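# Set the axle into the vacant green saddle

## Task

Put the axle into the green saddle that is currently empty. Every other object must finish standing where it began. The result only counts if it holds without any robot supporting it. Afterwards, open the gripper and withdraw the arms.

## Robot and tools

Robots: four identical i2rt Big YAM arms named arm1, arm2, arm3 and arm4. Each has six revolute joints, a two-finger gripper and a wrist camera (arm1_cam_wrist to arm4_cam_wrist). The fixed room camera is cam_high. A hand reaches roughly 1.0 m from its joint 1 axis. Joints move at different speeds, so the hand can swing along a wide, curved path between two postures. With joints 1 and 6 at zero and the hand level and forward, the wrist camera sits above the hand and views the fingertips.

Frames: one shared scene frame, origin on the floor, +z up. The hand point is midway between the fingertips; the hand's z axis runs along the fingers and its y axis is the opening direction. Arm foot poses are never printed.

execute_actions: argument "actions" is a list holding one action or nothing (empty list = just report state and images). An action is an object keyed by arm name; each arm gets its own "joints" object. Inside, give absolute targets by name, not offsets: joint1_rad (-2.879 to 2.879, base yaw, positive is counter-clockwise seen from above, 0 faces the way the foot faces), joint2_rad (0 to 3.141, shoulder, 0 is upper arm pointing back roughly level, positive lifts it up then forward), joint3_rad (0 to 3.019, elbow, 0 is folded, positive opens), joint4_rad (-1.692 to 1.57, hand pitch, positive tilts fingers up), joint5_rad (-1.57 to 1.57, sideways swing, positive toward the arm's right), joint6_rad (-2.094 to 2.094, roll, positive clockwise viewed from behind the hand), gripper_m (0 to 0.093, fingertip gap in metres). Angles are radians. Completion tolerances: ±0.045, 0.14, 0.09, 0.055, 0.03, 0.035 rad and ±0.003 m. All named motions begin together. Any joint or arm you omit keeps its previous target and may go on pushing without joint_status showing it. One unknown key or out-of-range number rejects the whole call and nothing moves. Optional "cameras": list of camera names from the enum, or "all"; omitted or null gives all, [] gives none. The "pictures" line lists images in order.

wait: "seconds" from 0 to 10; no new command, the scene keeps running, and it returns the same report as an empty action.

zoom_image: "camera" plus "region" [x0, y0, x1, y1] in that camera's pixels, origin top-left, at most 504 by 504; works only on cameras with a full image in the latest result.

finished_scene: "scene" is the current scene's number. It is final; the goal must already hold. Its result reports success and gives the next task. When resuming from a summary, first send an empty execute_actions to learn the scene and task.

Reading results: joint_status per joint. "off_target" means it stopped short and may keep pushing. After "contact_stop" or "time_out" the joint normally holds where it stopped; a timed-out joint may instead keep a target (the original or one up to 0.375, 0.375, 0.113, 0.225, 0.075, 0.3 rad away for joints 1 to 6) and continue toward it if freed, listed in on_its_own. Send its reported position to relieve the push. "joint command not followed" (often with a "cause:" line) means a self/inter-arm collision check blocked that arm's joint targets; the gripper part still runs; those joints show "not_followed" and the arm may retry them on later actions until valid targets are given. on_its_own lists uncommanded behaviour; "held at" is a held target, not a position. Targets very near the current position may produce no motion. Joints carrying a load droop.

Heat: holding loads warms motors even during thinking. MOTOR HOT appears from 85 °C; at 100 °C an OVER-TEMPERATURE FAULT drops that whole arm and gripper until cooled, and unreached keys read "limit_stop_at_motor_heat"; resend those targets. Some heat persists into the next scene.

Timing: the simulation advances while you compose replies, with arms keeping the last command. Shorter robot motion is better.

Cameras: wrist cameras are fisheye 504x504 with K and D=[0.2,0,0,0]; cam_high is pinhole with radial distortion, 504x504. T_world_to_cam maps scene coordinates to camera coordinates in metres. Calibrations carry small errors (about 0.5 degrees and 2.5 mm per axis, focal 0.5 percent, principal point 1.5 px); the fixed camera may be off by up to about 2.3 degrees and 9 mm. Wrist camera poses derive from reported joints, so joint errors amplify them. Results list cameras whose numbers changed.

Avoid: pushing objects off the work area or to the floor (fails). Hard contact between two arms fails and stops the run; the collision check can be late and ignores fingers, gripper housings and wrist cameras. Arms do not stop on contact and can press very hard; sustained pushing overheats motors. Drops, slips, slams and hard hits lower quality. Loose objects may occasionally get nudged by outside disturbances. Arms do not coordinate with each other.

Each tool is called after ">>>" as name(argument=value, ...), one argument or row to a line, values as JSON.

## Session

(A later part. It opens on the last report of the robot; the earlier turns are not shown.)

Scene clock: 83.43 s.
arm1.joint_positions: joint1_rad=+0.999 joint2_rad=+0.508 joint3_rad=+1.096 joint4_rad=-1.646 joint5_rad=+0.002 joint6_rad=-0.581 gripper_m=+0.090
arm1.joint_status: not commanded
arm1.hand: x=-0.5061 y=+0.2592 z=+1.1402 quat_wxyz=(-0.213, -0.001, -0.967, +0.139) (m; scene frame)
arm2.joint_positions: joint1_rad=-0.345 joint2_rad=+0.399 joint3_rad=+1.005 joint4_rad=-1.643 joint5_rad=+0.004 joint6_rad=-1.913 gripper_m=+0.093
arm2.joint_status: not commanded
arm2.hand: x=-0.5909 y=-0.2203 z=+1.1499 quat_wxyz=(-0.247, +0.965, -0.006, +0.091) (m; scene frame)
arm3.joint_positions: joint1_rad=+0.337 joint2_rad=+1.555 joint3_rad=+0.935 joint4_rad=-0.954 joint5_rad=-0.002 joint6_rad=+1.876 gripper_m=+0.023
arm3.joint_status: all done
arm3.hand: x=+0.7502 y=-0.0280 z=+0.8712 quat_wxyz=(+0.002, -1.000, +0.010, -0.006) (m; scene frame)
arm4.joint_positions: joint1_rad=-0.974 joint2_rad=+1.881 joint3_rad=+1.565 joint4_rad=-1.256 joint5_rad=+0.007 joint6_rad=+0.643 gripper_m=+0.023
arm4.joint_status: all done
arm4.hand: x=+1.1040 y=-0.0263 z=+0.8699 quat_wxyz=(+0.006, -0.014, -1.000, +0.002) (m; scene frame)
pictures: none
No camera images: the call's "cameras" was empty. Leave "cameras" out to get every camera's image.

Load is off the arms; seated.

>>> execute_actions(
  actions=[
    {"arm3":{"joints":{"gripper_m":0.085}},"arm4":{"joints":{"gripper_m":0.085}}},
  ],
  cameras=["arm4_cam_wrist","arm3_cam_wrist"],
)

>>> execute_actions(
  actions=[
    {"arm3":{"joints":{"joint2_rad":1.45,"joint3_rad":1.1,"joint4_rad":-1.19}},"arm4":{"joints":{"joint2_rad":1.84,"joint3_rad":1.76,"joint4_rad":-1.455}}},
  ],
  cameras=[],
)

>>> execute_actions(
  actions=[
    {"arm3":{"joints":{"joint2_rad":1.36,"joint3_rad":1.3,"joint4_rad":-1.47}},"arm4":{"joints":{"joint2_rad":1.78,"joint3_rad":1.96,"joint4_rad":-1.66}}},
  ],
  cameras=["arm4_cam_wrist","arm3_cam_wrist"],
)

Scene clock: 84.43 s.
arm1.joint_positions: joint1_rad=+0.999 joint2_rad=+0.508 joint3_rad=+1.096 joint4_rad=-1.646 joint5_rad=+0.002 joint6_rad=-0.581 gripper_m=+0.090
arm1.joint_status: not commanded
arm1.hand: x=-0.5061 y=+0.2592 z=+1.1402 quat_wxyz=(-0.213, -0.001, -0.967, +0.139) (m; scene frame)
arm2.joint_positions: joint1_rad=-0.345 joint2_rad=+0.399 joint3_rad=+1.005 joint4_rad=-1.643 joint5_rad=+0.004 joint6_rad=-1.913 gripper_m=+0.093
arm2.joint_status: not commanded
arm2.hand: x=-0.5909 y=-0.2203 z=+1.1499 quat_wxyz=(-0.247, +0.965, -0.006, +0.091) (m; scene frame)
arm3.joint_positions: joint1_rad=+0.336 joint2_rad=+1.555 joint3_rad=+0.935 joint4_rad=-0.943 joint5_rad=-0.002 joint6_rad=+1.877 gripper_m=+0.085
arm3.joint_status: all done
arm3.hand: x=+0.7508 y=-0.0308 z=+0.8712 quat_wxyz=(-0.004, -1.000, +0.011, -0.008) (m; scene frame)
arm4.joint_positions: joint1_rad=-0.969 joint2_rad=+1.881 joint3_rad=+1.565 joint4_rad=-1.248 joint5_rad=+0.003 joint6_rad=+0.643 gripper_m=+0.085
arm4.joint_status: all done
arm4.hand: x=+1.1038 y=-0.0223 z=+0.8699 quat_wxyz=(+0.003, -0.012, -1.000, -0.002) (m; scene frame)
pictures: arm3_cam_wrist, arm4_cam_wrist
camera_calibration (this result's frames):
arm3_cam_wrist: T_world_to_cam=[[0.0106795, 0.999735, -0.0203774, 0.0399707], [0.799472, 0.0037035, 0.600692, -1.11716], [0.600608, -0.0227062, -0.799221, 0.373432], [0, 0, 0, 1]] pos_world=[0.668423, -0.0273435, 0.970336]
arm4_cam_wrist: T_world_to_cam=[[-0.0226682, -0.999742, -0.00109572, 0.0041575], [-0.799334, 0.0174659, 0.600633, 0.365426], [-0.600459, 0.0144911, -0.799524, 1.48343], [0, 0, 0, 1]] pos_world=[1.18293, -0.0237227, 0.966556]
Images, in order (width x height): arm3_cam_wrist 504x504, arm4_cam_wrist 504x504.

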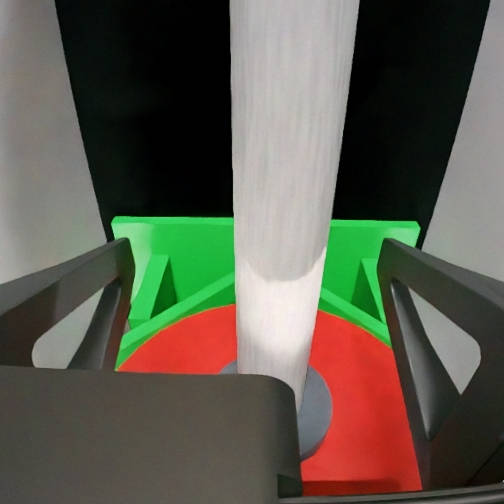

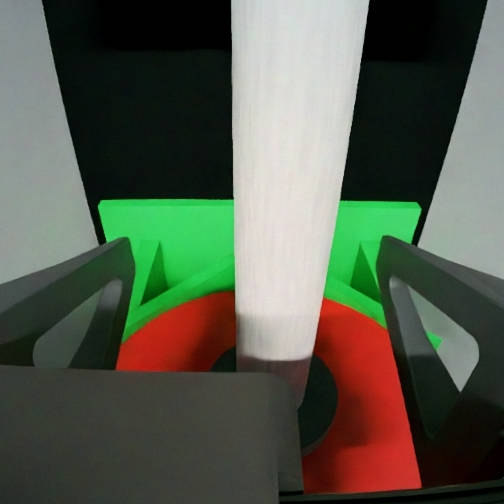

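Scene clock: 85.53 s.
arm1.joint_positions: joint1_rad=+0.999 joint2_rad=+0.508 joint3_rad=+1.096 joint4_rad=-1.646 joint5_rad=+0.002 joint6_rad=-0.581 gripper_m=+0.090
arm1.joint_status: not commanded
arm1.hand: x=-0.5061 y=+0.2592 z=+1.1402 quat_wxyz=(-0.213, -0.001, -0.967, +0.139) (m; scene frame)
arm2.joint_positions: joint1_rad=-0.345 joint2_rad=+0.399 joint3_rad=+1.005 joint4_rad=-1.643 joint5_rad=+0.004 joint6_rad=-1.913 gripper_m=+0.093
arm2.joint_status: not commanded
arm2.hand: x=-0.5909 y=-0.2203 z=+1.1499 quat_wxyz=(-0.247, +0.965, -0.006, +0.091) (m; scene frame)
arm3.joint_positions: joint1_rad=+0.336 joint2_rad=+1.447 joint3_rad=+1.066 joint4_rad=-1.178 joint5_rad=-0.002 joint6_rad=+1.877 gripper_m=+0.085
arm3.joint_status: all done
arm3.hand: x=+0.7507 y=-0.0339 z=+0.9556 quat_wxyz=(-0.005, -1.000, +0.011, -0.009) (m; scene frame)
arm4.joint_positions: joint1_rad=-0.969 joint2_rad=+1.833 joint3_rad=+1.722 joint4_rad=-1.444 joint5_rad=+0.003 joint6_rad=+0.643 gripper_m=+0.085
arm4.joint_status: all done
arm4.hand: x=+1.1068 y=-0.0213 z=+0.9546 quat_wxyz=(+0.000, -0.012, -1.000, -0.005) (m; scene frame)
pictures: none
No camera images: the call's "cameras" was empty. Leave "cameras" out to get every camera's image.

Scene clock: 86.60 s.
arm1.joint_positions: joint1_rad=+0.999 joint2_rad=+0.508 joint3_rad=+1.096 joint4_rad=-1.646 joint5_rad=+0.002 joint6_rad=-0.581 gripper_m=+0.090
arm1.joint_status: not commanded
arm1.hand: x=-0.5061 y=+0.2592 z=+1.1402 quat_wxyz=(-0.213, -0.001, -0.967, +0.139) (m; scene frame)
arm2.joint_positions: joint1_rad=-0.345 joint2_rad=+0.399 joint3_rad=+1.005 joint4_rad=-1.643 joint5_rad=+0.004 joint6_rad=-1.913 gripper_m=+0.093
arm2.joint_status: not commanded
arm2.hand: x=-0.5909 y=-0.2203 z=+1.1499 quat_wxyz=(-0.247, +0.965, -0.006, +0.091) (m; scene frame)
arm3.joint_positions: joint1_rad=+0.336 joint2_rad=+1.351 joint3_rad=+1.262 joint4_rad=-1.459 joint5_rad=-0.002 joint6_rad=+1.877 gripper_m=+0.085
arm3.joint_status: all done
arm3.hand: x=+0.7471 y=-0.0260 z=+1.0638 quat_wxyz=(-0.011, -1.000, +0.011, -0.010) (m; scene frame)
arm4.joint_positions: joint1_rad=-0.969 joint2_rad=+1.765 joint3_rad=+1.926 joint4_rad=-1.649 joint5_rad=+0.003 joint6_rad=+0.643 gripper_m=+0.085
arm4.joint_status: all done
arm4.hand: x=+1.0999 y=-0.0277 z=+1.0698 quat_wxyz=(-0.027, -0.012, -0.999, -0.025) (m; scene frame)
pictures: arm3_cam_wrist, arm4_cam_wrist
camera_calibration (this result's frames):
arm3_cam_wrist: T_world_to_cam=[[0.0113462, 0.999337, -0.0345953, 0.0538134], [0.796956, 0.0118583, 0.603921, -1.23126], [0.603931, -0.0344232, -0.796293, 0.52378], [0, 0, 0, 1]] pos_world=[0.664323, -0.0211469, 1.16253]
arm4_cam_wrist: T_world_to_cam=[[-0.0220105, -0.998651, -0.0470337, 0.0473574], [-0.834978, -0.00751129, 0.550232, 0.334812], [-0.549843, 0.051383, -0.833686, 1.62292], [0, 0, 0, 1]] pos_world=[1.17295, -0.0335819, 1.17101]
Images, in order (width x height): arm3_cam_wrist 504x504, arm4_cam_wrist 504x504.

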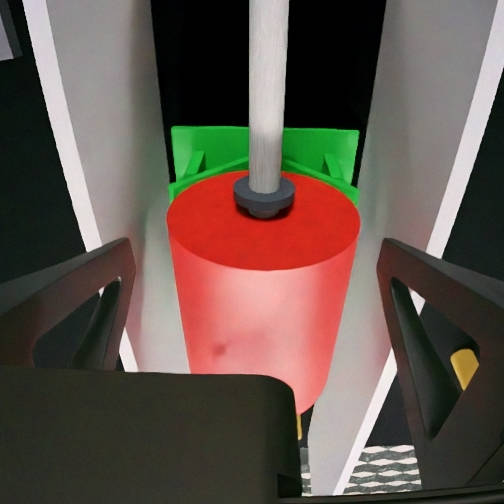

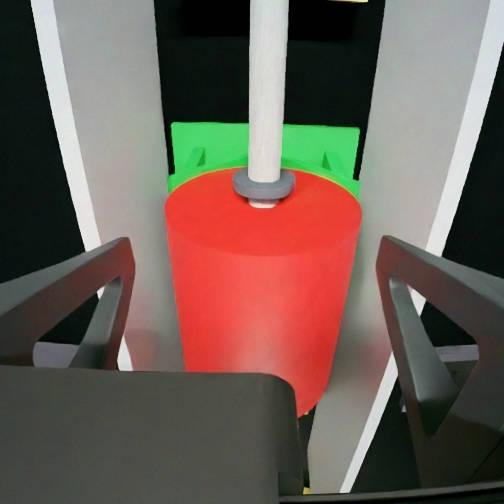

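>>> execute_actions(
  actions=[
    {"arm3":{"joints":{"joint2_rad":0.55,"joint3_rad":1.05,"joint4_rad":-1.62}},"arm4":{"joints":{"joint2_rad":0.55,"joint3_rad":1.15}}},
  ],
  cameras=["cam_high"],
)

Scene clock: 88.43 s.
arm1.joint_positions: joint1_rad=+0.999 joint2_rad=+0.508 joint3_rad=+1.096 joint4_rad=-1.646 joint5_rad=+0.002 joint6_rad=-0.581 gripper_m=+0.090
arm1.joint_status: not commanded
arm1.hand: x=-0.5061 y=+0.2592 z=+1.1402 quat_wxyz=(-0.213, -0.001, -0.967, +0.139) (m; scene frame)
arm2.joint_positions: joint1_rad=-0.345 joint2_rad=+0.399 joint3_rad=+1.005 joint4_rad=-1.643 joint5_rad=+0.004 joint6_rad=-1.913 gripper_m=+0.093
arm2.joint_status: not commanded
arm2.hand: x=-0.5909 y=-0.2203 z=+1.1499 quat_wxyz=(-0.247, +0.965, -0.006, +0.091) (m; scene frame)
arm3.joint_positions: joint1_rad=+0.336 joint2_rad=+0.546 joint3_rad=+1.057 joint4_rad=-1.611 joint5_rad=-0.002 joint6_rad=+1.878 gripper_m=+0.085
arm3.joint_status: all done
arm3.hand: x=+0.6856 y=+0.1791 z=+1.1807 quat_wxyz=(-0.223, -0.972, +0.012, -0.075) (m; scene frame)
arm4.joint_positions: joint1_rad=-0.969 joint2_rad=+0.547 joint3_rad=+1.155 joint4_rad=-1.655 joint5_rad=+0.003 joint6_rad=+0.643 gripper_m=+0.085
arm4.joint_status: all done
arm4.hand: x=+0.7846 y=-0.2535 z=+1.1589 quat_wxyz=(-0.204, -0.013, -0.967, -0.154) (m; scene frame)
pictures: cam_high
Images, in order (width x height): cam_high 504x504.

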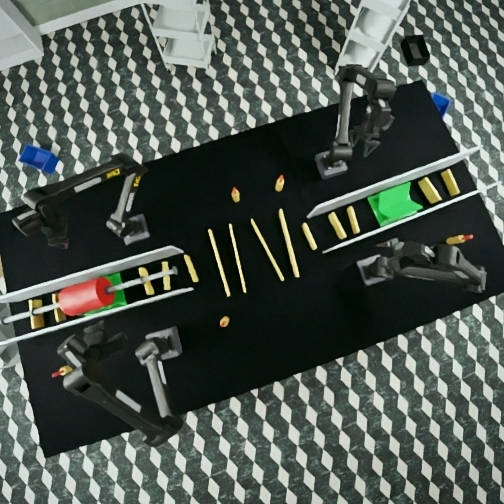

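>>> finished_scene(
  scene=2,
)

The scene is finished: the task was done.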